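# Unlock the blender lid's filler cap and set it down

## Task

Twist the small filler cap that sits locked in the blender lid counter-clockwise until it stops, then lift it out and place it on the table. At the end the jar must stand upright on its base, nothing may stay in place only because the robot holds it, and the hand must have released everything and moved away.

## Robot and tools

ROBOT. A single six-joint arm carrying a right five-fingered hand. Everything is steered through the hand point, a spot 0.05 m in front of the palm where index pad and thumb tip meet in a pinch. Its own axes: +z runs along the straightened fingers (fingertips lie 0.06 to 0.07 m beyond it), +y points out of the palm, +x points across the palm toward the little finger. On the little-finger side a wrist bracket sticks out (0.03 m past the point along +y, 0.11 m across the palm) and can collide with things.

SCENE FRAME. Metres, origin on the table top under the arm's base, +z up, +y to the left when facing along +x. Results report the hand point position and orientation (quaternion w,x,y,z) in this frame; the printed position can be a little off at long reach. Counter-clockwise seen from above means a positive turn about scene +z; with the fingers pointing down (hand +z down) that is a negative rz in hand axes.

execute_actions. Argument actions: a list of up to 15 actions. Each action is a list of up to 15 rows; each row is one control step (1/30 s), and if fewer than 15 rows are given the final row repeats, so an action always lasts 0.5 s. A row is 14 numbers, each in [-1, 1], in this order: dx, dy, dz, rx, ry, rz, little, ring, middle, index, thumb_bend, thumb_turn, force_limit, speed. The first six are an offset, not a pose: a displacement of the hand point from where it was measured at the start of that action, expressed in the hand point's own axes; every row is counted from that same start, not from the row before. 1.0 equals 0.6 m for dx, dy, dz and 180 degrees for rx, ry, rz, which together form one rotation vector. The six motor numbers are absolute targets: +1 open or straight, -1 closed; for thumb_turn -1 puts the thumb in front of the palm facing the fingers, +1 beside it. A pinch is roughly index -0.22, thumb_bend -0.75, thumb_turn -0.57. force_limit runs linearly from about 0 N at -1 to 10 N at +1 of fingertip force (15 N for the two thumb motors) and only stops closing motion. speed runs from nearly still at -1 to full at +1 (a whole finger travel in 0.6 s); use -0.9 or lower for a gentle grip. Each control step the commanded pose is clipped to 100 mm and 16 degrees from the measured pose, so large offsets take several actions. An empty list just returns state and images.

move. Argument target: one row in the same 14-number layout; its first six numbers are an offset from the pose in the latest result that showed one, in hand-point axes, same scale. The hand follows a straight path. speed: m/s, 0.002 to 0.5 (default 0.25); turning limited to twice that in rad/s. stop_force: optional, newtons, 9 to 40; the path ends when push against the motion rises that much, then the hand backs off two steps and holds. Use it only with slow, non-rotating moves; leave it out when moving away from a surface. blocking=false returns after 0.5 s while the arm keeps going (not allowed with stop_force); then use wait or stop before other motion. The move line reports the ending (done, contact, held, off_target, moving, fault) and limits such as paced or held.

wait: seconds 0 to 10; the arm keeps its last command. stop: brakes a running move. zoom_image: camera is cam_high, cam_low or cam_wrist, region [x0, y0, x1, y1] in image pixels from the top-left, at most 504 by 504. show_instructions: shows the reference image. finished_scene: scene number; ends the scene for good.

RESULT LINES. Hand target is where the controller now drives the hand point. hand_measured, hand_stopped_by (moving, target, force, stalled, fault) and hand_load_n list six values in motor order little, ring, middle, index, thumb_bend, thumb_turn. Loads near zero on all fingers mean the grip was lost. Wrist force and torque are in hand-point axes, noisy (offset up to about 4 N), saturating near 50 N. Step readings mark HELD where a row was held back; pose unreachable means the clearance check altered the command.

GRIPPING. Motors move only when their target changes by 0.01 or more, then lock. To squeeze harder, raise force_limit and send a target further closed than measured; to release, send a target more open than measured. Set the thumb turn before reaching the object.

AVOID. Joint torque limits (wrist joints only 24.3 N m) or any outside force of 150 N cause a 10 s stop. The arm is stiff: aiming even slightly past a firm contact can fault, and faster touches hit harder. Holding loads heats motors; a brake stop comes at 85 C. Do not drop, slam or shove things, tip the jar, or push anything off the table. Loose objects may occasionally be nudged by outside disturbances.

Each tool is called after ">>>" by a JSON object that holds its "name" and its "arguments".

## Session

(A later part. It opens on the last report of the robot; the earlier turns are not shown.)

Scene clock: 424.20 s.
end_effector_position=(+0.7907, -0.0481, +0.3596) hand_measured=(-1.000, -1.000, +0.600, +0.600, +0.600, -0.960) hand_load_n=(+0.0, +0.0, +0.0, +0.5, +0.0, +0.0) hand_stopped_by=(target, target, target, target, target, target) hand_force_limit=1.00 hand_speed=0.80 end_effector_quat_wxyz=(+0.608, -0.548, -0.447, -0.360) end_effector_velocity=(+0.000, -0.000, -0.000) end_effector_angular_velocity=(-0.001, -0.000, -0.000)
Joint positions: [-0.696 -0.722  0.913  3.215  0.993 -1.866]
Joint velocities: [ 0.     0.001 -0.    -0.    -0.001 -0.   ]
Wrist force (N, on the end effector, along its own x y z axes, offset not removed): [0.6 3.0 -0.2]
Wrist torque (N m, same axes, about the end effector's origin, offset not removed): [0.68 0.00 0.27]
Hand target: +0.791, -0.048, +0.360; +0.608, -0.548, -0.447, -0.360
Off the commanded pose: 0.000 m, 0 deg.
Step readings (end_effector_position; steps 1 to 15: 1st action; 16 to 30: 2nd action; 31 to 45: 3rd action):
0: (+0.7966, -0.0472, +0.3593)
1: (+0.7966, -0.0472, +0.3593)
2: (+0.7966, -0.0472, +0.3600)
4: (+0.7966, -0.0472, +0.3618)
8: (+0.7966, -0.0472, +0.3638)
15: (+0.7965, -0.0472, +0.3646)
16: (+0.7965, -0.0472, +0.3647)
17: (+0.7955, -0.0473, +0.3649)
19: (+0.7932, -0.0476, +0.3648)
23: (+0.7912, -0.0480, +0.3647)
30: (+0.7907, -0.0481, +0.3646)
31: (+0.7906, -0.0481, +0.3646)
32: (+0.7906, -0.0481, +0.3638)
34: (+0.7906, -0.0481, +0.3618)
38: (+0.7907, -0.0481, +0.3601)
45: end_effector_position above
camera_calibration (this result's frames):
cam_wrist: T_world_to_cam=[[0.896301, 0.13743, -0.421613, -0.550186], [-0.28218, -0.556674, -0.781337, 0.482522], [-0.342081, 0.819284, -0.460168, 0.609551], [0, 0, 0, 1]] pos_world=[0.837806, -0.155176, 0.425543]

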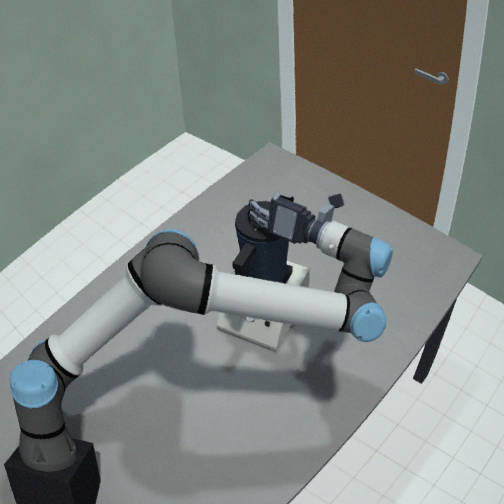

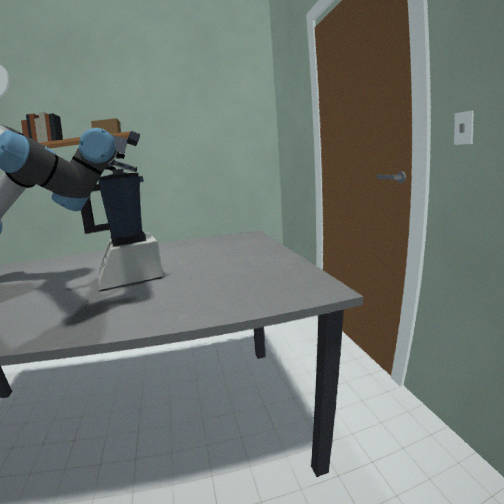

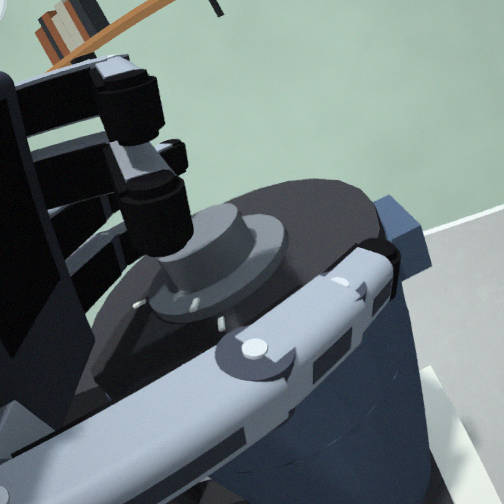

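>>> {"name": "execute_actions", "arguments": {"actions": [[[0,0,0,0,0,0,-1,-1,0.6,-0.6,0.6,-0.96,1,0.3]],[[0,0,0,0,0,0,-1,-1,0.6,-0.6,-0.5,-0.96,1,0.3]],[[0,0,0,0,0,0,-1,-1,0.6,-0.6,-0.5,-0.96,1,0.3]],[[0,0,0,0,0,0,-1,-1,0.6,-0.6,-0.5,-0.96,1,0.3]],[[0,0,0,0,0,0,-1,-1,0.6,-0.9,-0.9,-0.96,1,0.3]],[[0,0,0,0,0,0,-1,-1,0.6,-0.9,-0.9,-0.96,1,0.3]]]}}

>>> {"name": "move", "arguments": {"target": [0.03,-0.011,0,0,0,0,-1,-1,0.6,-0.9,-0.9,-0.96,1,0.3], "speed": 0.02}}

Scene clock: 430.03 s.
end_effector_position=(+0.7907, -0.0480, +0.3595) hand_measured=(-1.000, -1.000, +0.600, +0.358, -0.898, -0.960) hand_load_n=(+0.0, +0.0, +0.0, +13.0, +1.0, +0.0) hand_stopped_by=(target, target, target, force, target, target) hand_force_limit=1.00 hand_speed=0.30 end_effector_quat_wxyz=(+0.608, -0.548, -0.447, -0.360) end_effector_velocity=(-0.000, +0.000, +0.000) end_effector_angular_velocity=(+0.000, +0.000, -0.000)
Joint positions: [-0.696 -0.722  0.913  3.215  0.993 -1.866]
Joint velocities: [-0.    -0.001  0.001  0.     0.    -0.   ]
Wrist force (N, on the end effector, along its own x y z axes, offset not removed): [12.8 -8.1 5.9]
Wrist torque (N m, same axes, about the end effector's origin, offset not removed): [0.77 0.62 0.49]
Hand target: +0.791, -0.048, +0.360; +0.608, -0.548, -0.447, -0.360
Off the commanded pose: 0.000 m, 0 deg.
Step readings (end_effector_position; steps 1 to 15: 1st action; 16 to 30: 2nd action; 31 to 45: 3rd action; 46 to 60: 4th action; 61 to 75: 5th action; 76 to 90: 6th action):
0: (+0.7907, -0.0481, +0.3595)
1: (+0.7907, -0.0481, +0.3595)
2: (+0.7907, -0.0481, +0.3595)
4: (+0.7907, -0.0481, +0.3595)
8: (+0.7906, -0.0481, +0.3595)
15: (+0.7906, -0.0480, +0.3595)
16: (+0.7907, -0.0480, +0.3595)
17: (+0.7907, -0.0480, +0.3595)
19: (+0.7907, -0.0480, +0.3595)
23: (+0.7907, -0.0480, +0.3595)
30: (+0.7907, -0.0480, +0.3595)
31: (+0.7907, -0.0480, +0.3595)
32: (+0.7907, -0.0480, +0.3595)
34: (+0.7907, -0.0480, +0.3595)
38: (+0.7907, -0.0480, +0.3595)
45: (+0.7907, -0.0480, +0.3595)
46: (+0.7907, -0.0480, +0.3595)
47: (+0.7907, -0.0480, +0.3595)
49: (+0.7907, -0.0480, +0.3595)
53: (+0.7907, -0.0480, +0.3595)
60: (+0.7907, -0.0480, +0.3595)
61: (+0.7907, -0.0480, +0.3595)
62: (+0.7907, -0.0480, +0.3595)
64: (+0.7907, -0.0480, +0.3595)
68: (+0.7907, -0.0480, +0.3595)
75: (+0.7907, -0.0480, +0.3595)
76: (+0.7907, -0.0480, +0.3595)
77: (+0.7907, -0.0480, +0.3595)
79: (+0.7907, -0.0480, +0.3595)
83: (+0.7907, -0.0480, +0.3595)
90: end_effector_position above
camera_calibration (this result's frames):
cam_wrist: T_world_to_cam=[[0.896292, 0.137544, -0.421594, -0.550174], [-0.282116, -0.556655, -0.781374, 0.482474], [-0.342156, 0.819278, -0.460123, 0.609562], [0, 0, 0, 1]] pos_world=[0.837795, -0.155156, 0.425516]

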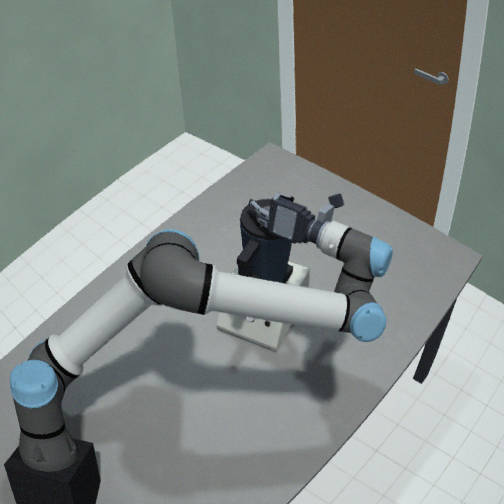

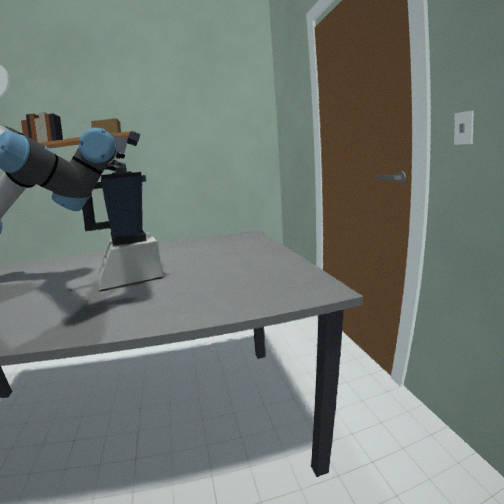

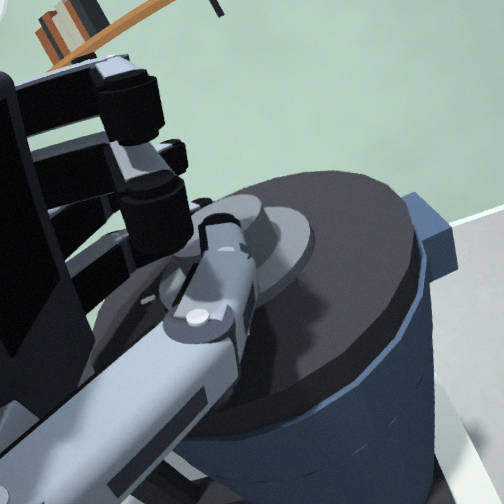

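Scene clock: 431.27 s.
end_effector_position=(+0.7907, -0.0480, +0.3786) hand_measured=(-1.000, -1.000, +0.600, +0.358, -0.898, -0.960) hand_load_n=(+0.0, +0.0, +0.0, +0.0, +0.0, +0.0) hand_stopped_by=(target, target, target, force, target, target) hand_force_limit=1.00 hand_speed=0.30 end_effector_quat_wxyz=(+0.608, -0.548, -0.447, -0.360) end_effector_velocity=(-0.000, -0.000, +0.001) end_effector_angular_velocity=(+0.000, +0.000, -0.000)
Joint positions: [-0.709 -0.741  0.905  3.239  1.006 -1.862]
Joint velocities: [-0.001 -0.001 -0.     0.002  0.001  0.   ]
Wrist force (N, on the end effector, along its own x y z axes, offset not removed): [-0.1 4.8 0.0]
Wrist torque (N m, same axes, about the end effector's origin, offset not removed): [0.89 -0.04 0.43]
Hand target: +0.791, -0.048, +0.379; +0.608, -0.548, -0.447, -0.360
Off the commanded pose: 0.000 m, 0 deg.
move: done
camera_calibration (this result's frames):
cam_wrist: T_world_to_cam=[[0.896288, 0.137535, -0.421607, -0.542168], [-0.28213, -0.556658, -0.781367, 0.497363], [-0.342156, 0.819278, -0.460123, 0.618323], [0, 0, 0, 1]] pos_world=[0.837823, -0.15515, 0.444546]

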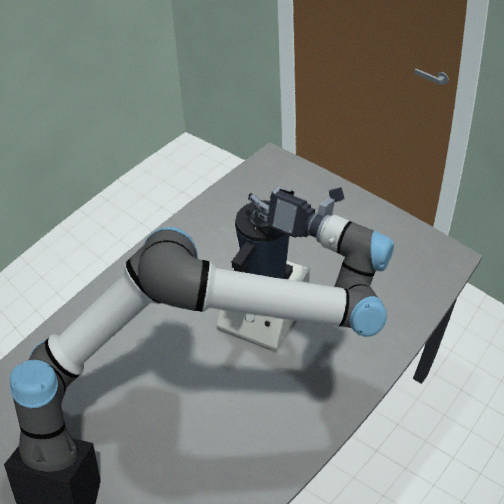

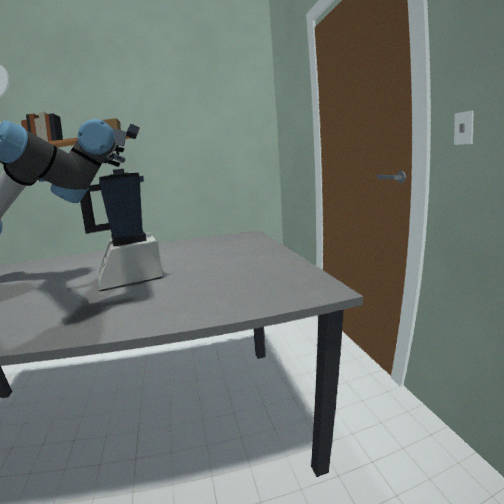

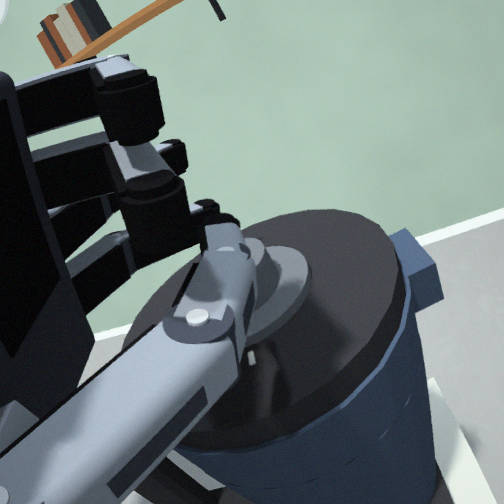

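>>> {"name": "execute_actions", "arguments": {"actions": [[[0,0,0,0,0,0,-1,-1,0.6,0.6,0.25,-0.6,1,0.8]],[[0.001,-0.0266,0.0497,0,0,0,-1,-1,0.6,0.6,0.25,-0.6,1,0.8]],[[0,0,0,0,0,0,-1,-1,0.6,0.6,0.25,-0.6,1,0.8]]]}}

Scene clock: 439.40 s.
end_effector_position=(+0.7718, -0.0210, +0.3847) hand_measured=(-1.000, -1.000, +0.600, +0.600, +0.250, -0.600) hand_load_n=(+0.0, +0.0, +0.0, +0.0, +0.0, +0.0) hand_stopped_by=(target, target, target, target, target, target) hand_force_limit=1.00 hand_speed=0.80 end_effector_quat_wxyz=(+0.608, -0.548, -0.448, -0.360) end_effector_velocity=(+0.000, +0.000, +0.000) end_effector_angular_velocity=(-0.000, +0.000, +0.001)
Joint positions: [-0.705 -0.834  1.057  3.18   1.002 -1.863]
Joint velocities: [ 0.    -0.    -0.001  0.001  0.     0.001]
Wrist force (N, on the end effector, along its own x y z axes, offset not removed): [2.5 3.6 1.8]
Wrist torque (N m, same axes, about the end effector's origin, offset not removed): [0.37 -0.37 0.36]
Hand target: +0.772, -0.021, +0.385; +0.608, -0.548, -0.448, -0.360
Off the commanded pose: 0.000 m, 0 deg.
Step readings (end_effector_position; steps 1 to 15: 1st action; 16 to 30: 2nd action; 31 to 45: 3rd action):
0: (+0.7907, -0.0480, +0.3787)
1: (+0.7907, -0.0480, +0.3787)
2: (+0.7907, -0.0480, +0.3787)
4: (+0.7907, -0.0480, +0.3787)
8: (+0.7907, -0.0480, +0.3787)
15: (+0.7907, -0.0481, +0.3787)
16: (+0.7906, -0.0479, +0.3787)
17: (+0.7891, -0.0447, +0.3796)
19: (+0.7821, -0.0330, +0.3831)
23: (+0.7742, -0.0234, +0.3843)
30: (+0.7718, -0.0209, +0.3847)
31: (+0.7717, -0.0209, +0.3847)
32: (+0.7717, -0.0209, +0.3847)
34: (+0.7717, -0.0209, +0.3847)
38: (+0.7717, -0.0209, +0.3847)
45: end_effector_position above
camera_calibration (this result's frames):
cam_wrist: T_world_to_cam=[[0.896274, 0.137952, -0.421501, -0.526408], [-0.281694, -0.55699, -0.781287, 0.511494], [-0.342552, 0.818982, -0.460355, 0.592879], [0, 0, 0, 1]] pos_world=[0.818983, -0.128041, 0.450678]

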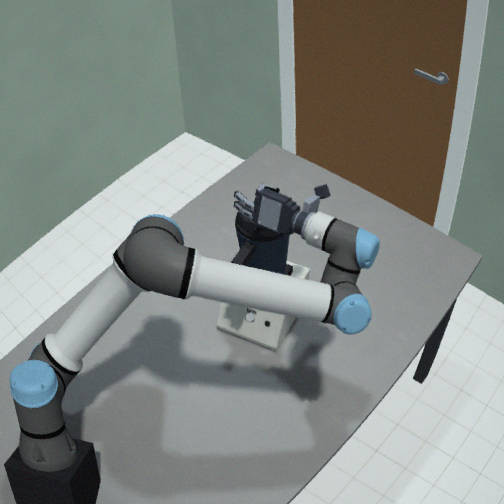

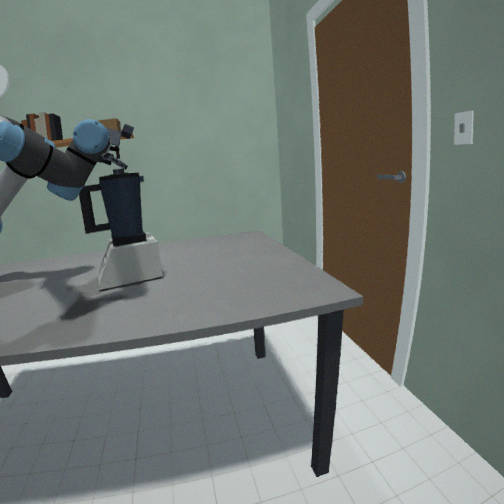

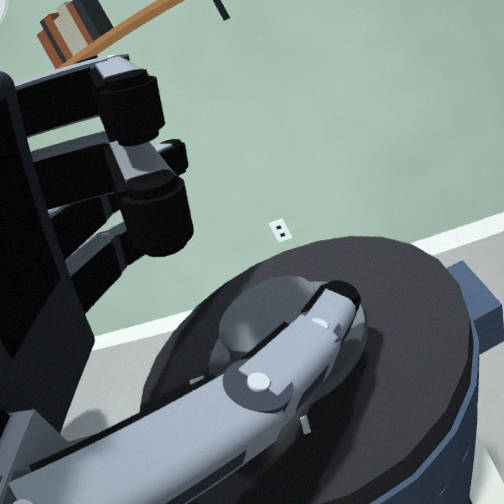

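>>> {"name": "execute_actions", "arguments": {"actions": [[[0.0065,0.018,-0.027,0,0,0,-1,-1,0.6,0.6,0.25,-0.6,1,0.8]],[[-0.0205,0.0075,0,0,0,0,-1,-1,0.6,0.6,0.25,-0.6,1,0.8]],[[0,0,0,0,0,0,-1,-1,0.6,0.6,0.25,-0.6,1,0.8]]]}}

>>> {"name": "move", "arguments": {"target": [-0.0065,-0.018,0.027,0,0,0,-1,-1,0.6,0.6,0.25,-0.6,1,0.8], "speed": 0.008, "stop_force": 10}}

Scene clock: 443.77 s.
end_effector_position=(+0.7854, -0.0352, +0.3716) hand_measured=(-1.000, -1.000, +0.600, +0.600, +0.250, -0.600) hand_load_n=(+0.0, +0.0, +0.0, +0.0, +0.0, +0.0) hand_stopped_by=(target, target, target, target, target, target) hand_force_limit=1.00 hand_speed=0.80 end_effector_quat_wxyz=(+0.608, -0.548, -0.448, -0.360) end_effector_velocity=(+0.000, -0.000, -0.000) end_effector_angular_velocity=(-0.000, +0.001, -0.001)
Joint positions: [-0.698 -0.769  0.967  3.207  0.994 -1.865]
Joint velocities: [ 0.     0.     0.    -0.    -0.001  0.   ]
Wrist force (N, on the end effector, along its own x y z axes, offset not removed): [1.0 6.1 -0.2]
Wrist torque (N m, same axes, about the end effector's origin, offset not removed): [1.07 -0.22 0.43]
Hand target: +0.785, -0.035, +0.372; +0.608, -0.548, -0.448, -0.360
Off the commanded pose: 0.000 m, 0 deg.
Step readings (end_effector_position; steps 1 to 15: 1st action; 16 to 30: 2nd action; 31 to 45: 3rd action):
0: (+0.7718, -0.0209, +0.3847)
1: (+0.7719, -0.0211, +0.3846)
2: (+0.7734, -0.0232, +0.3840)
4: (+0.7785, -0.0290, +0.3838)
8: (+0.7837, -0.0337, +0.3844)
15: (+0.7854, -0.0352, +0.3846)
16: (+0.7855, -0.0352, +0.3844)
17: (+0.7855, -0.0352, +0.3823)
19: (+0.7855, -0.0352, +0.3772)
23: (+0.7854, -0.0352, +0.3728)
30: (+0.7854, -0.0352, +0.3716)
31: (+0.7854, -0.0352, +0.3716)
32: (+0.7854, -0.0352, +0.3716)
34: (+0.7854, -0.0352, +0.3716)
38: (+0.7854, -0.0352, +0.3716)
45: end_effector_position above
camera_calibration (this result's frames):
cam_wrist: T_world_to_cam=[[0.896345, 0.137681, -0.421437, -0.542237], [-0.281793, -0.556941, -0.781287, 0.497261], [-0.342284, 0.819061, -0.460414, 0.602999], [0, 0, 0, 1]] pos_world=[0.832552, -0.142293, 0.437614]

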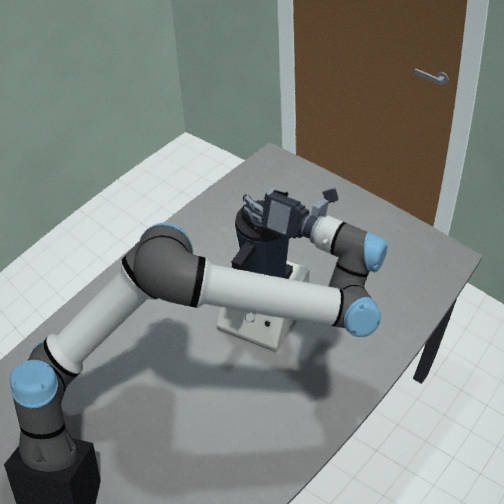

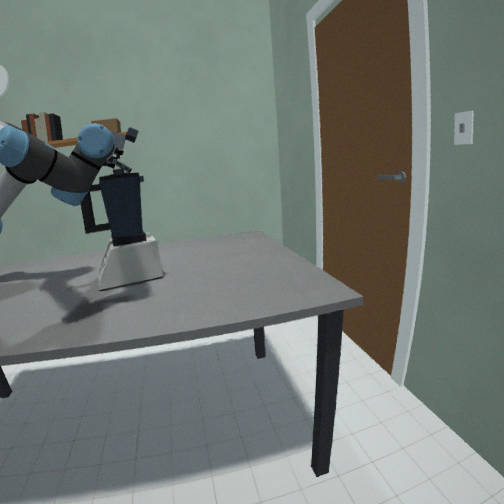

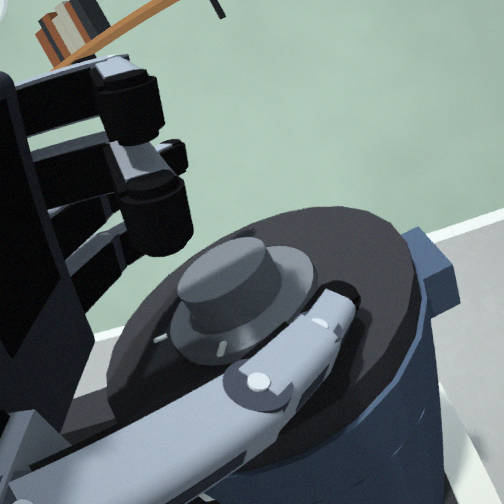

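Scene clock: 446.47 s.
end_effector_position=(+0.7717, -0.0210, +0.3717) hand_measured=(-1.000, -1.000, +0.600, +0.600, +0.250, -0.600) hand_load_n=(+0.0, +0.0, +0.0, +0.0, +1.5, -12.0) hand_stopped_by=(target, target, target, target, target, target) hand_force_limit=1.00 hand_speed=0.80 end_effector_quat_wxyz=(+0.608, -0.548, -0.448, -0.360) end_effector_velocity=(-0.001, +0.001, +0.000) end_effector_angular_velocity=(-0.000, -0.000, -0.000)
Joint positions: [-0.696 -0.821  1.063  3.162  0.993 -1.866]
Joint velocities: [-0.    -0.003  0.006 -0.003 -0.    -0.   ]
Wrist force (N, on the end effector, along its own x y z axes, offset not removed): [10.9 2.4 -3.9]
Wrist torque (N m, same axes, about the end effector's origin, offset not removed): [0.19 -0.23 -0.06]
Hand target: +0.772, -0.021, +0.372; +0.608, -0.548, -0.448, -0.360
Off the commanded pose: 0.000 m, 0 deg.
move: done
camera_calibration (this result's frames):
cam_wrist: T_world_to_cam=[[0.896346, 0.137695, -0.421432, -0.531875], [-0.281779, -0.556946, -0.781288, 0.501361], [-0.342294, 0.819055, -0.460417, 0.586712], [0, 0, 0, 1]] pos_world=[0.818844, -0.128081, 0.43769]

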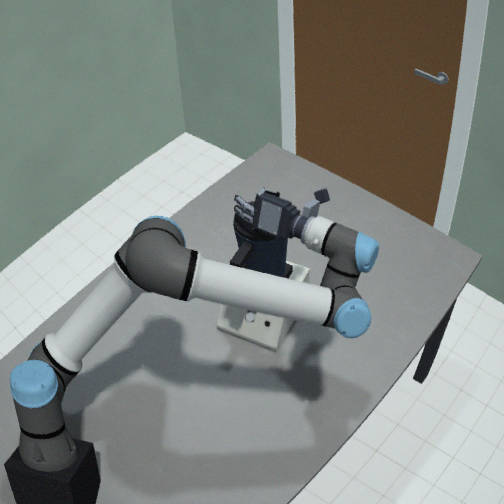

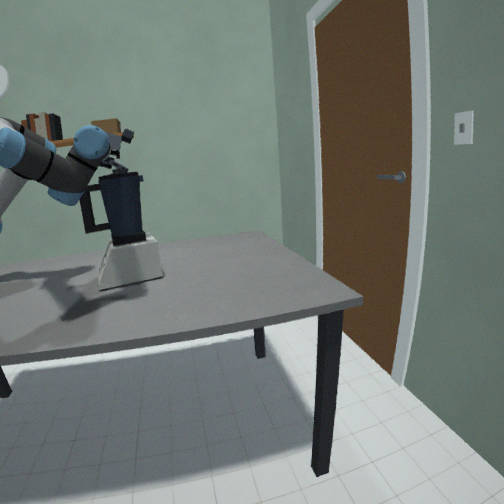

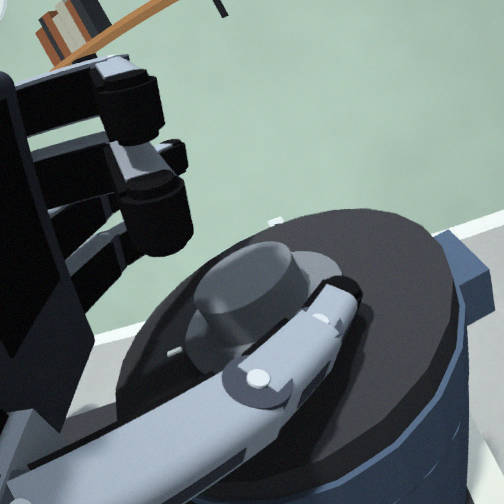

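>>> {"name": "execute_actions", "arguments": {"actions": [[[0,0,0,0,0,0,-1,-1,0.6,-0.9,0.25,-0.6,1,0.3]],[[0,0,0,0,0,0,-1,-1,0.6,-0.9,0.25,-0.6,1,0.3]],[[0,0,0,0,0,0,-1,-1,0.6,-0.9,0.25,-0.6,1,0.3]]]}}

>>> {"name": "move", "arguments": {"target": [0,0,0,0.078,-0.0285,0,-1,-1,0.6,-0.9,0.25,-0.6,1,0.3], "speed": 0.03}}

Scene clock: 450.37 s.
end_effector_position=(+0.7717, -0.0210, +0.3717) hand_measured=(-1.000, -1.000, +0.600, +0.004, +0.250, -0.602) hand_load_n=(+0.0, +0.0, +0.0, +10.0, +1.0, -15.5) hand_stopped_by=(target, target, target, force, target, target) hand_force_limit=1.00 hand_speed=0.30 end_effector_quat_wxyz=(+0.608, -0.548, -0.448, -0.360) end_effector_velocity=(-0.000, +0.000, -0.000) end_effector_angular_velocity=(+0.001, +0.001, +0.000)
Joint positions: [-0.696 -0.821  1.064  3.162  0.993 -1.866]
Joint velocities: [ 0.    -0.     0.001  0.     0.001  0.   ]
Wrist force (N, on the end effector, along its own x y z axes, offset not removed): [16.1 0.9 6.5]
Wrist torque (N m, same axes, about the end effector's origin, offset not removed): [0.62 -0.46 0.02]
Hand target: +0.772, -0.021, +0.372; +0.608, -0.548, -0.448, -0.360
Off the commanded pose: 0.000 m, 0 deg.
Step readings (end_effector_position; steps 1 to 15: 1st action; 16 to 30: 2nd action; 31 to 45: 3rd action):
0: (+0.7716, -0.0209, +0.3717)
1: (+0.7716, -0.0209, +0.3717)
2: (+0.7716, -0.0209, +0.3717)
4: (+0.7716, -0.0209, +0.3717)
8: (+0.7716, -0.0210, +0.3716)
15: (+0.7717, -0.0209, +0.3717)
16: (+0.7717, -0.0210, +0.3717)
17: (+0.7717, -0.0210, +0.3717)
19: (+0.7717, -0.0210, +0.3717)
23: (+0.7717, -0.0210, +0.3717)
30: (+0.7717, -0.0210, +0.3717)
31: (+0.7717, -0.0210, +0.3717)
32: (+0.7717, -0.0210, +0.3717)
34: (+0.7717, -0.0210, +0.3717)
38: (+0.7717, -0.0210, +0.3717)
45: end_effector_position above
camera_calibration (this result's frames):
cam_wrist: T_world_to_cam=[[0.896354, 0.137753, -0.421394, -0.531886], [-0.281702, -0.556983, -0.78129, 0.501343], [-0.342334, 0.81902, -0.460449, 0.58672], [0, 0, 0, 1]] pos_world=[0.818841, -0.128027, 0.437715]

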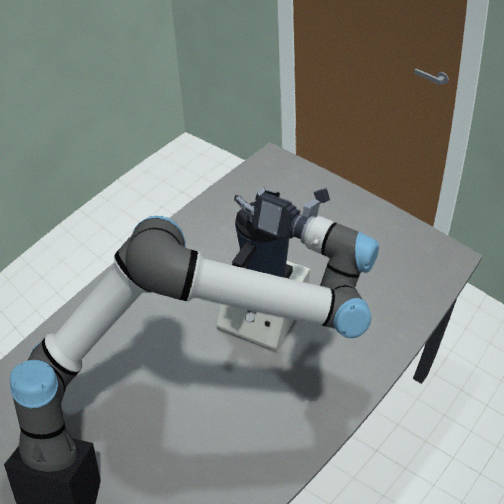

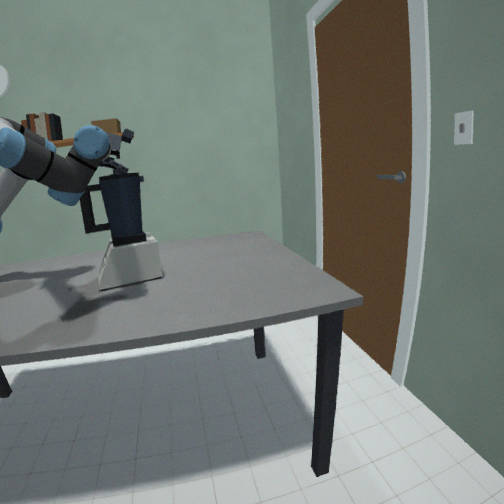

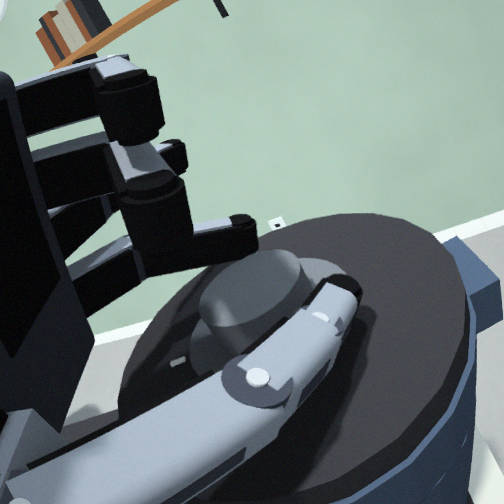

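Scene clock: 454.93 s.
end_effector_position=(+0.7717, -0.0209, +0.3717) hand_measured=(-1.000, -1.000, +0.600, +0.004, +0.250, -0.602) hand_load_n=(+0.0, +0.0, +0.0, +7.5, -0.5, -12.5) hand_stopped_by=(target, target, target, force, target, target) hand_force_limit=1.00 hand_speed=0.30 end_effector_quat_wxyz=(+0.650, -0.485, -0.515, -0.279) end_effector_velocity=(+0.000, +0.000, +0.000) end_effector_angular_velocity=(-0.000, -0.000, +0.010)
Joint positions: [-0.639 -0.628  0.644  3.226  1.15  -1.796]
Joint velocities: [ 0.003  0.009 -0.021  0.006  0.006  0.002]
Wrist force (N, on the end effector, along its own x y z axes, offset not removed): [13.8 3.6 0.9]
Wrist torque (N m, same axes, about the end effector's origin, offset not removed): [0.62 -0.01 -0.06]
Hand target: +0.772, -0.021, +0.372; +0.650, -0.485, -0.515, -0.278
Off the commanded pose: 0.000 m, 0 deg.
move: done
camera_calibration (this result's frames):
cam_wrist: T_world_to_cam=[[0.830738, 0.363724, -0.421402, -0.47654], [-0.129334, -0.610184, -0.781632, 0.382853], [-0.541431, 0.703833, -0.459861, 0.737685], [0, 0, 0, 1]] pos_world=[0.844801, -0.112267, 0.437667]

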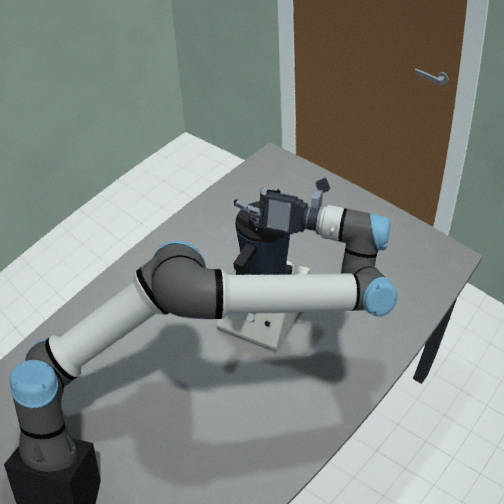

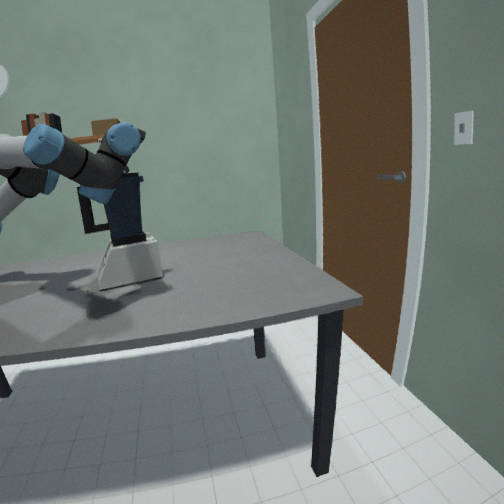

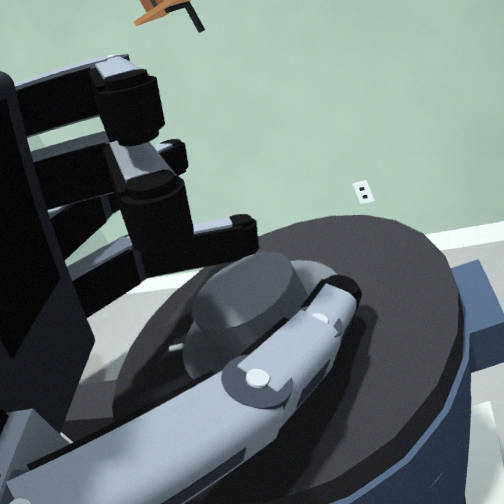

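>>> {"name": "execute_actions", "arguments": {"actions": [[[0,0,0,0,0,0,-1,-1,0.6,-0.95,-0.2,-0.6,1,0.2]],[[0,0,0,0,0,0,-1,-1,0.6,-0.95,-0.2,-0.6,1,0.2]]]}}

>>> {"name": "move", "arguments": {"target": [0.03,-0.011,0,0,0,0,-1,-1,0.6,-0.95,-0.2,-0.6,1,0.2], "speed": 0.02}}

Scene clock: 457.90 s.
end_effector_position=(+0.7717, -0.0209, +0.3717) hand_measured=(-1.000, -1.000, +0.600, -0.020, -0.194, -0.600) hand_load_n=(+0.0, +0.0, +0.0, +6.5, +3.5, -5.0) hand_stopped_by=(target, target, target, force, target, target) hand_force_limit=1.00 hand_speed=0.20 end_effector_quat_wxyz=(+0.650, -0.485, -0.515, -0.279) end_effector_velocity=(+0.000, +0.000, -0.000) end_effector_angular_velocity=(-0.000, -0.000, -0.001)
Joint positions: [-0.639 -0.628  0.644  3.226  1.15  -1.796]
Joint velocities: [ 0.     0.     0.    -0.    -0.001 -0.   ]
Wrist force (N, on the end effector, along its own x y z axes, offset not removed): [8.8 5.5 1.9]
Wrist torque (N m, same axes, about the end effector's origin, offset not removed): [0.77 -0.15 0.27]
Hand target: +0.772, -0.021, +0.372; +0.650, -0.485, -0.515, -0.279
Off the commanded pose: 0.000 m, 0 deg.
Step readings (end_effector_position; steps 1 to 15: 1st action; 16 to 30: 2nd action):
0: (+0.7717, -0.0209, +0.3717)
1: (+0.7717, -0.0209, +0.3717)
2: (+0.7717, -0.0209, +0.3717)
4: (+0.7717, -0.0208, +0.3718)
8: (+0.7717, -0.0208, +0.3716)
15: (+0.7717, -0.0208, +0.3717)
16: (+0.7717, -0.0209, +0.3717)
17: (+0.7717, -0.0209, +0.3717)
19: (+0.7717, -0.0209, +0.3717)
23: (+0.7717, -0.0209, +0.3717)
30: end_effector_position above
camera_calibration (this result's frames):
cam_wrist: T_world_to_cam=[[0.830739, 0.363722, -0.4214, -0.476568], [-0.12932, -0.6102, -0.781621, 0.38283], [-0.541432, 0.703819, -0.459881, 0.737675], [0, 0, 0, 1]] pos_world=[0.844812, -0.112249, 0.437645]

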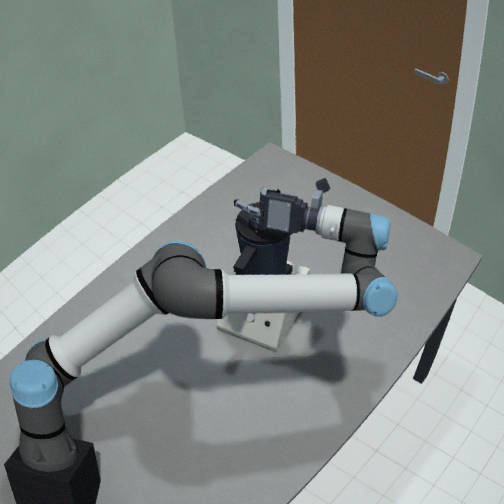

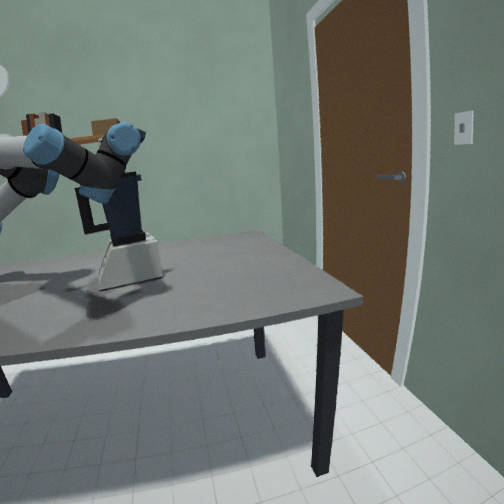

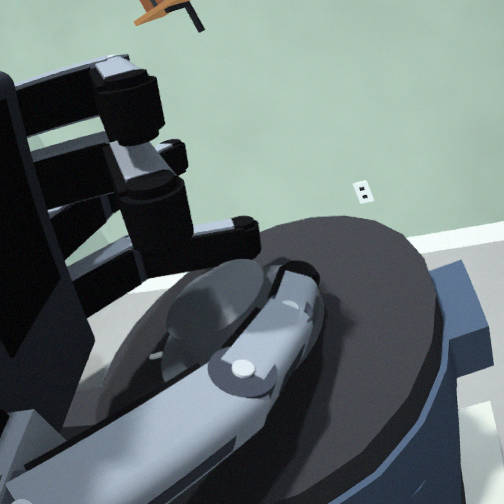

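Scene clock: 459.13 s.
end_effector_position=(+0.7717, -0.0208, +0.3907) hand_measured=(-1.000, -1.000, +0.600, -0.022, -0.196, -0.600) hand_load_n=(+0.0, +0.0, +0.0, +0.0, +0.0, +0.0) hand_stopped_by=(target, target, target, force, target, target) hand_force_limit=1.00 hand_speed=0.20 end_effector_quat_wxyz=(+0.650, -0.485, -0.515, -0.279) end_effector_velocity=(+0.000, -0.000, +0.001) end_effector_angular_velocity=(+0.001, +0.000, -0.000)
Joint positions: [-0.652 -0.645  0.633  3.253  1.163 -1.795]
Joint velocities: [-0.001 -0.001 -0.001  0.003  0.001 -0.001]
Wrist force (N, on the end effector, along its own x y z axes, offset not removed): [1.9 4.2 0.6]
Wrist torque (N m, same axes, about the end effector's origin, offset not removed): [0.52 -0.39 0.46]
Hand target: +0.772, -0.021, +0.391; +0.650, -0.485, -0.515, -0.279
Off the commanded pose: 0.000 m, 0 deg.
move: done
camera_calibration (this result's frames):
cam_wrist: T_world_to_cam=[[0.830737, 0.363714, -0.421413, -0.468561], [-0.129333, -0.610206, -0.781615, 0.397719], [-0.541433, 0.703818, -0.45988, 0.746435], [0, 0, 0, 1]] pos_world=[0.844834, -0.112242, 0.456676]

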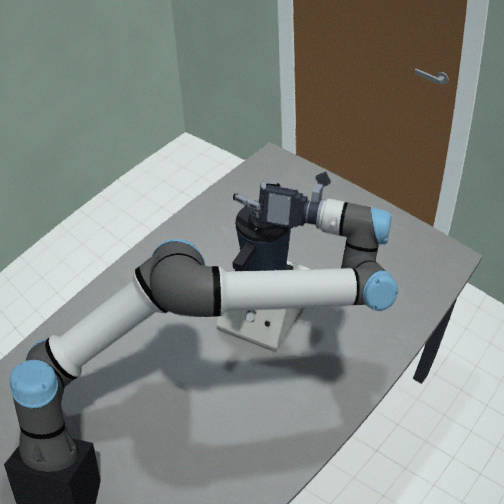

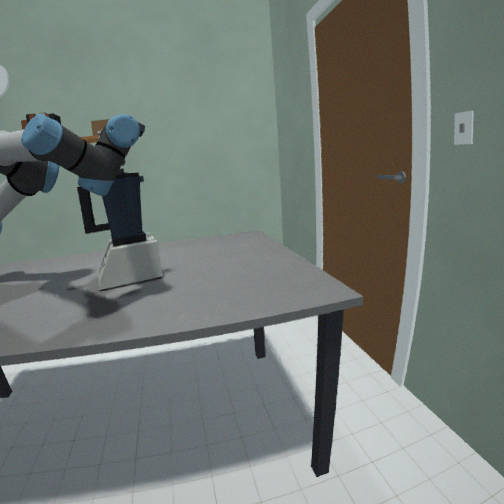

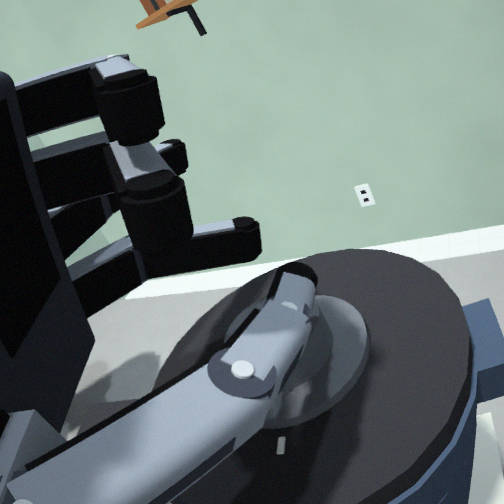

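>>> {"name": "execute_actions", "arguments": {"actions": [[[0.03,-0.011,0,0,0,0,-1,-1,0.6,0.6,0.6,-0.6,1,0.8]],[[0,0,-0.02,0,0,0,-1,-1,0.6,0.6,0.6,0.2,1,0.8]],[[0,0,0,0,0,0,-1,-1,0.6,0.6,0.6,0.2,1,0.8]]]}}

Scene clock: 464.27 s.
end_effector_position=(+0.7765, -0.0317, +0.4098) hand_measured=(-1.000, -1.000, +0.600, +0.600, +0.600, +0.200) hand_load_n=(+0.0, +0.0, +0.0, +0.0, +0.0, +0.0) hand_stopped_by=(target, target, target, target, target, target) hand_force_limit=1.00 hand_speed=0.80 end_effector_quat_wxyz=(+0.650, -0.485, -0.515, -0.279) end_effector_velocity=(-0.000, -0.000, -0.000) end_effector_angular_velocity=(+0.001, +0.000, -0.000)
Joint positions: [-0.671 -0.616  0.541  3.316  1.182 -1.793]
Joint velocities: [ 0.    -0.     0.002 -0.001  0.    -0.   ]
Wrist force (N, on the end effector, along its own x y z axes, offset not removed): [-2.7 4.5 -2.0]
Wrist torque (N m, same axes, about the end effector's origin, offset not removed): [0.89 0.55 0.20]
Hand target: +0.776, -0.032, +0.410; +0.650, -0.485, -0.515, -0.279
Off the commanded pose: 0.000 m, 0 deg.
Step readings (end_effector_position; steps 1 to 15: 1st action; 16 to 30: 2nd action; 31 to 45: 3rd action):
0: (+0.7717, -0.0208, +0.3909)
1: (+0.7717, -0.0209, +0.3911)
2: (+0.7716, -0.0209, +0.3942)
4: (+0.7716, -0.0208, +0.4018)
8: (+0.7716, -0.0208, +0.4080)
15: (+0.7717, -0.0208, +0.4098)
16: (+0.7718, -0.0210, +0.4098)
17: (+0.7724, -0.0228, +0.4097)
19: (+0.7741, -0.0272, +0.4096)
23: (+0.7758, -0.0307, +0.4097)
30: (+0.7765, -0.0317, +0.4098)
31: (+0.7765, -0.0318, +0.4098)
32: (+0.7765, -0.0318, +0.4098)
34: (+0.7765, -0.0318, +0.4098)
38: (+0.7765, -0.0318, +0.4098)
45: end_effector_position above
camera_calibration (this result's frames):
cam_wrist: T_world_to_cam=[[0.830783, 0.363619, -0.421403, -0.460562], [-0.129397, -0.610188, -0.781618, 0.406613], [-0.541347, 0.703883, -0.459883, 0.765359], [0, 0, 0, 1]] pos_world=[0.849566, -0.123144, 0.475709]

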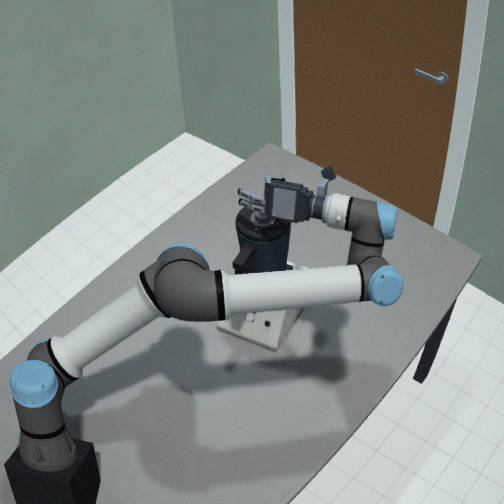

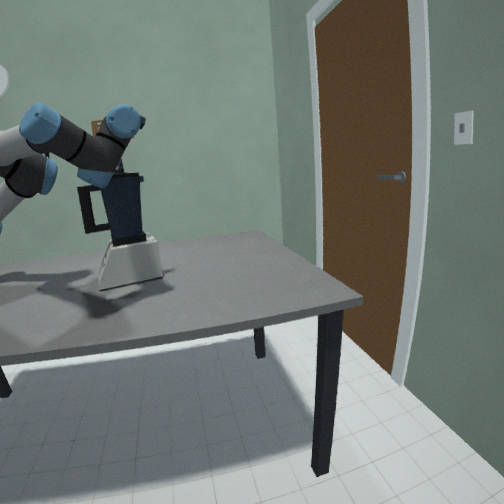

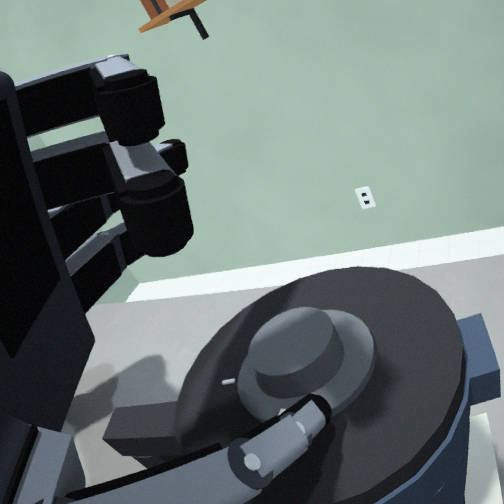

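>>> {"name": "move", "arguments": {"target": [0,0,0,-0.339,0.1235,0,-1,-1,0.6,0.6,0.6,-0.96,1,0.8], "speed": 0.2}}

Scene clock: 470.03 s.
end_effector_position=(+0.7761, -0.0320, +0.4096) hand_measured=(-1.000, -1.000, +0.600, +0.600, +0.600, -0.960) hand_load_n=(+0.0, +0.0, +0.0, +0.0, +0.0, +0.0) hand_stopped_by=(target, target, target, target, target, target) hand_force_limit=1.00 hand_speed=0.80 end_effector_quat_wxyz=(-0.398, +0.687, +0.175, +0.583) end_effector_velocity=(+0.001, +0.000, +0.001) end_effector_angular_velocity=(+0.001, -0.003, -0.010)
Joint positions: [-0.844 -1.473  1.923  3.871  0.565 -2.492]
Joint velocities: [ 0.001 -0.01   0.005  0.027 -0.001 -0.02 ]
Wrist force (N, on the end effector, along its own x y z axes, offset not removed): [-0.7 3.6 1.4]
Wrist torque (N m, same axes, about the end effector's origin, offset not removed): [0.44 0.10 0.18]
Hand target: +0.776, -0.032, +0.410; -0.397, +0.687, +0.175, +0.583
Off the commanded pose: 0.001 m, 0 deg.
move: done
camera_calibration (this result's frames):
cam_wrist: T_world_to_cam=[[0.681849, -0.599013, -0.419839, -0.376063], [-0.608286, -0.145529, -0.780263, 0.792203], [0.406289, 0.787403, -0.4636, 0.0339689], [0, 0, 0, 1]] pos_world=[0.724502, -0.136725, 0.475988]

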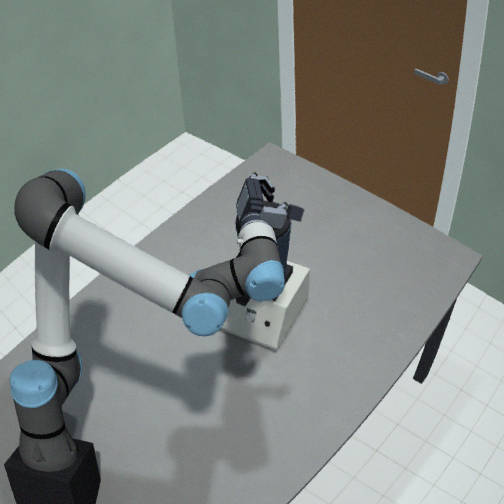

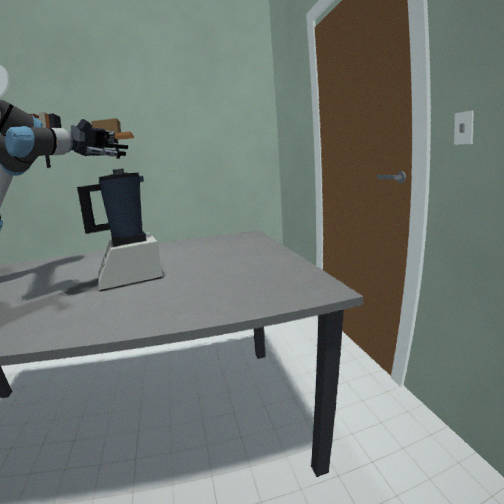

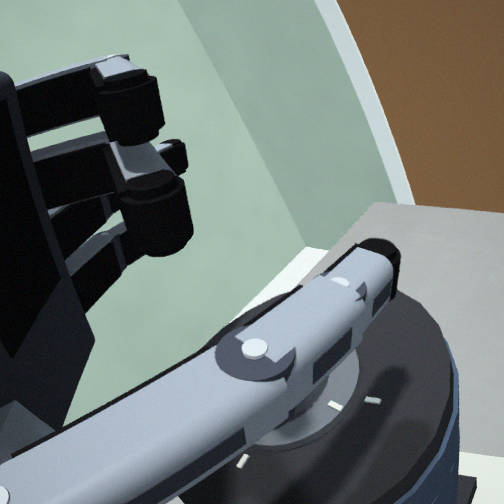

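>>> {"name": "move", "arguments": {"target": [0.008,0.022,-0.023,0,0,0,-1,-1,0.6,0.6,0.6,-0.96,1,0.8], "speed": 0.05}}

>>> {"name": "move", "arguments": {"target": [-0.078,0.0285,0,0,0,0,-1,-1,0.6,0.6,0.6,-0.96,1,0.8], "speed": 0.03}}

Scene clock: 474.23 s.
end_effector_position=(+0.7775, -0.0514, +0.4096) hand_measured=(-1.000, -1.000, +0.600, +0.600, +0.600, -0.960) hand_load_n=(+0.0, +0.0, +0.0, +0.0, +0.0, +0.0) hand_stopped_by=(target, target, target, target, target, target) hand_force_limit=1.00 hand_speed=0.80 end_effector_quat_wxyz=(-0.398, +0.687, +0.175, +0.583) end_effector_velocity=(+0.000, -0.002, -0.000) end_effector_angular_velocity=(+0.000, +0.001, +0.000)
Joint positions: [-0.862 -1.431  1.896  3.83   0.572 -2.461]
Joint velocities: [-0.002  0.005 -0.003 -0.005  0.     0.004]
Wrist force (N, on the end effector, along its own x y z axes, offset not removed): [0.7 4.5 1.4]
Wrist torque (N m, same axes, about the end effector's origin, offset not removed): [0.60 -0.11 0.32]
Hand target: +0.778, -0.052, +0.410; -0.398, +0.687, +0.175, +0.583
Off the commanded pose: 0.000 m, 0 deg.
move: done
camera_calibration (this result's frames):
cam_wrist: T_world_to_cam=[[0.681788, -0.59909, -0.419829, -0.388647], [-0.608292, -0.145466, -0.780269, 0.790251], [0.40638, 0.787357, -0.463599, 0.0486467], [0, 0, 0, 1]] pos_world=[0.725909, -0.156182, 0.475995]

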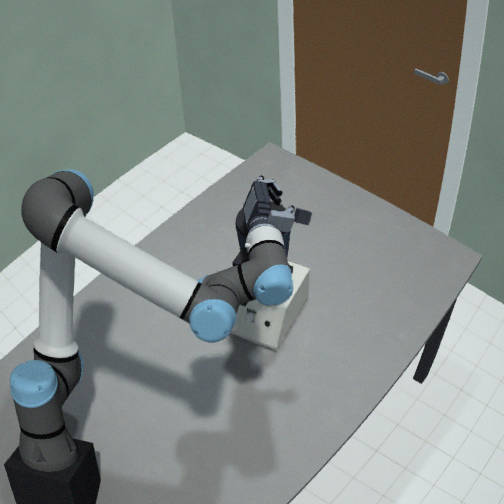

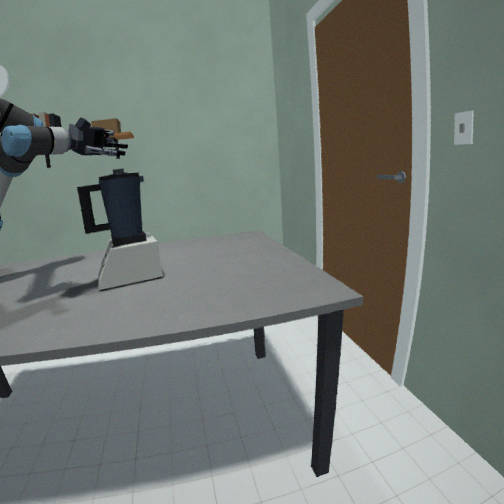

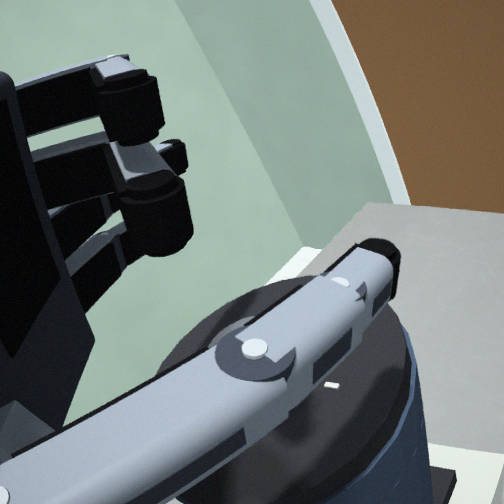

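Scene clock: 476.23 s.
end_effector_position=(+0.7773, -0.0515, +0.3599) hand_measured=(-1.000, -1.000, +0.600, +0.600, +0.600, -0.960) hand_load_n=(+0.0, +0.0, +0.0, +0.0, +0.0, +0.0) hand_stopped_by=(target, target, target, target, target, target) hand_force_limit=1.00 hand_speed=0.80 end_effector_quat_wxyz=(-0.398, +0.687, +0.175, +0.583) end_effector_velocity=(+0.000, -0.000, -0.001) end_effector_angular_velocity=(-0.000, -0.000, -0.000)
Joint positions: [-0.812 -1.375  1.933  3.811  0.553 -2.548]
Joint velocities: [ 0.001  0.001  0.001  0.    -0.    -0.003]
Wrist force (N, on the end effector, along its own x y z axes, offset not removed): [1.1 4.0 -1.5]
Wrist torque (N m, same axes, about the end effector's origin, offset not removed): [0.71 -0.07 0.30]
Hand target: +0.777, -0.052, +0.360; -0.398, +0.687, +0.175, +0.583
Off the commanded pose: 0.000 m, 0 deg.
move: done
camera_calibration (this result's frames):
cam_wrist: T_world_to_cam=[[0.681883, -0.598987, -0.419821, -0.4095], [-0.608259, -0.145553, -0.780279, 0.751364], [0.406271, 0.787419, -0.46359, 0.0258283], [0, 0, 0, 1]] pos_world=[0.725761, -0.156259, 0.42633]

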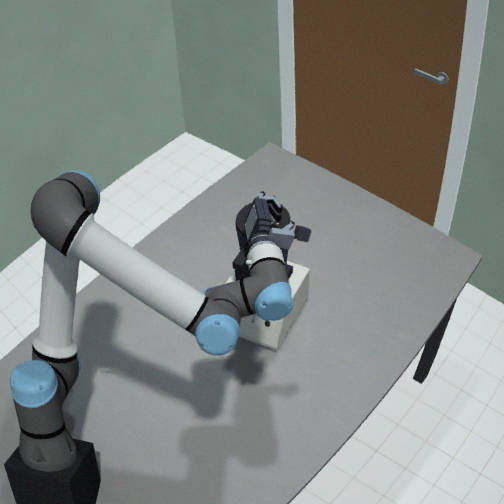

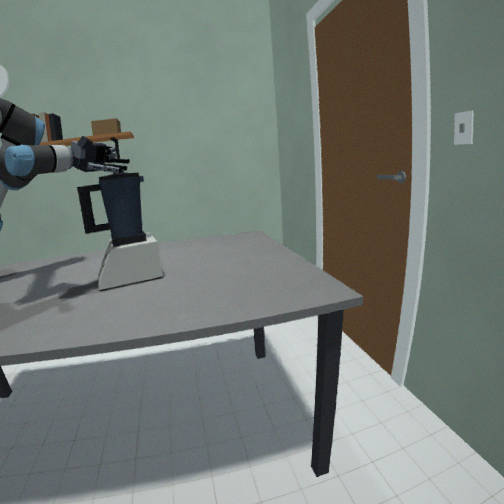

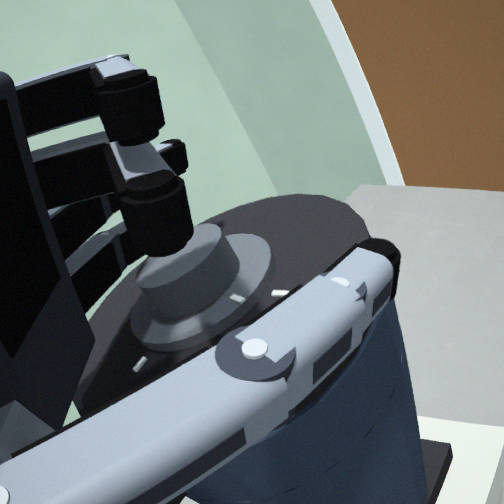

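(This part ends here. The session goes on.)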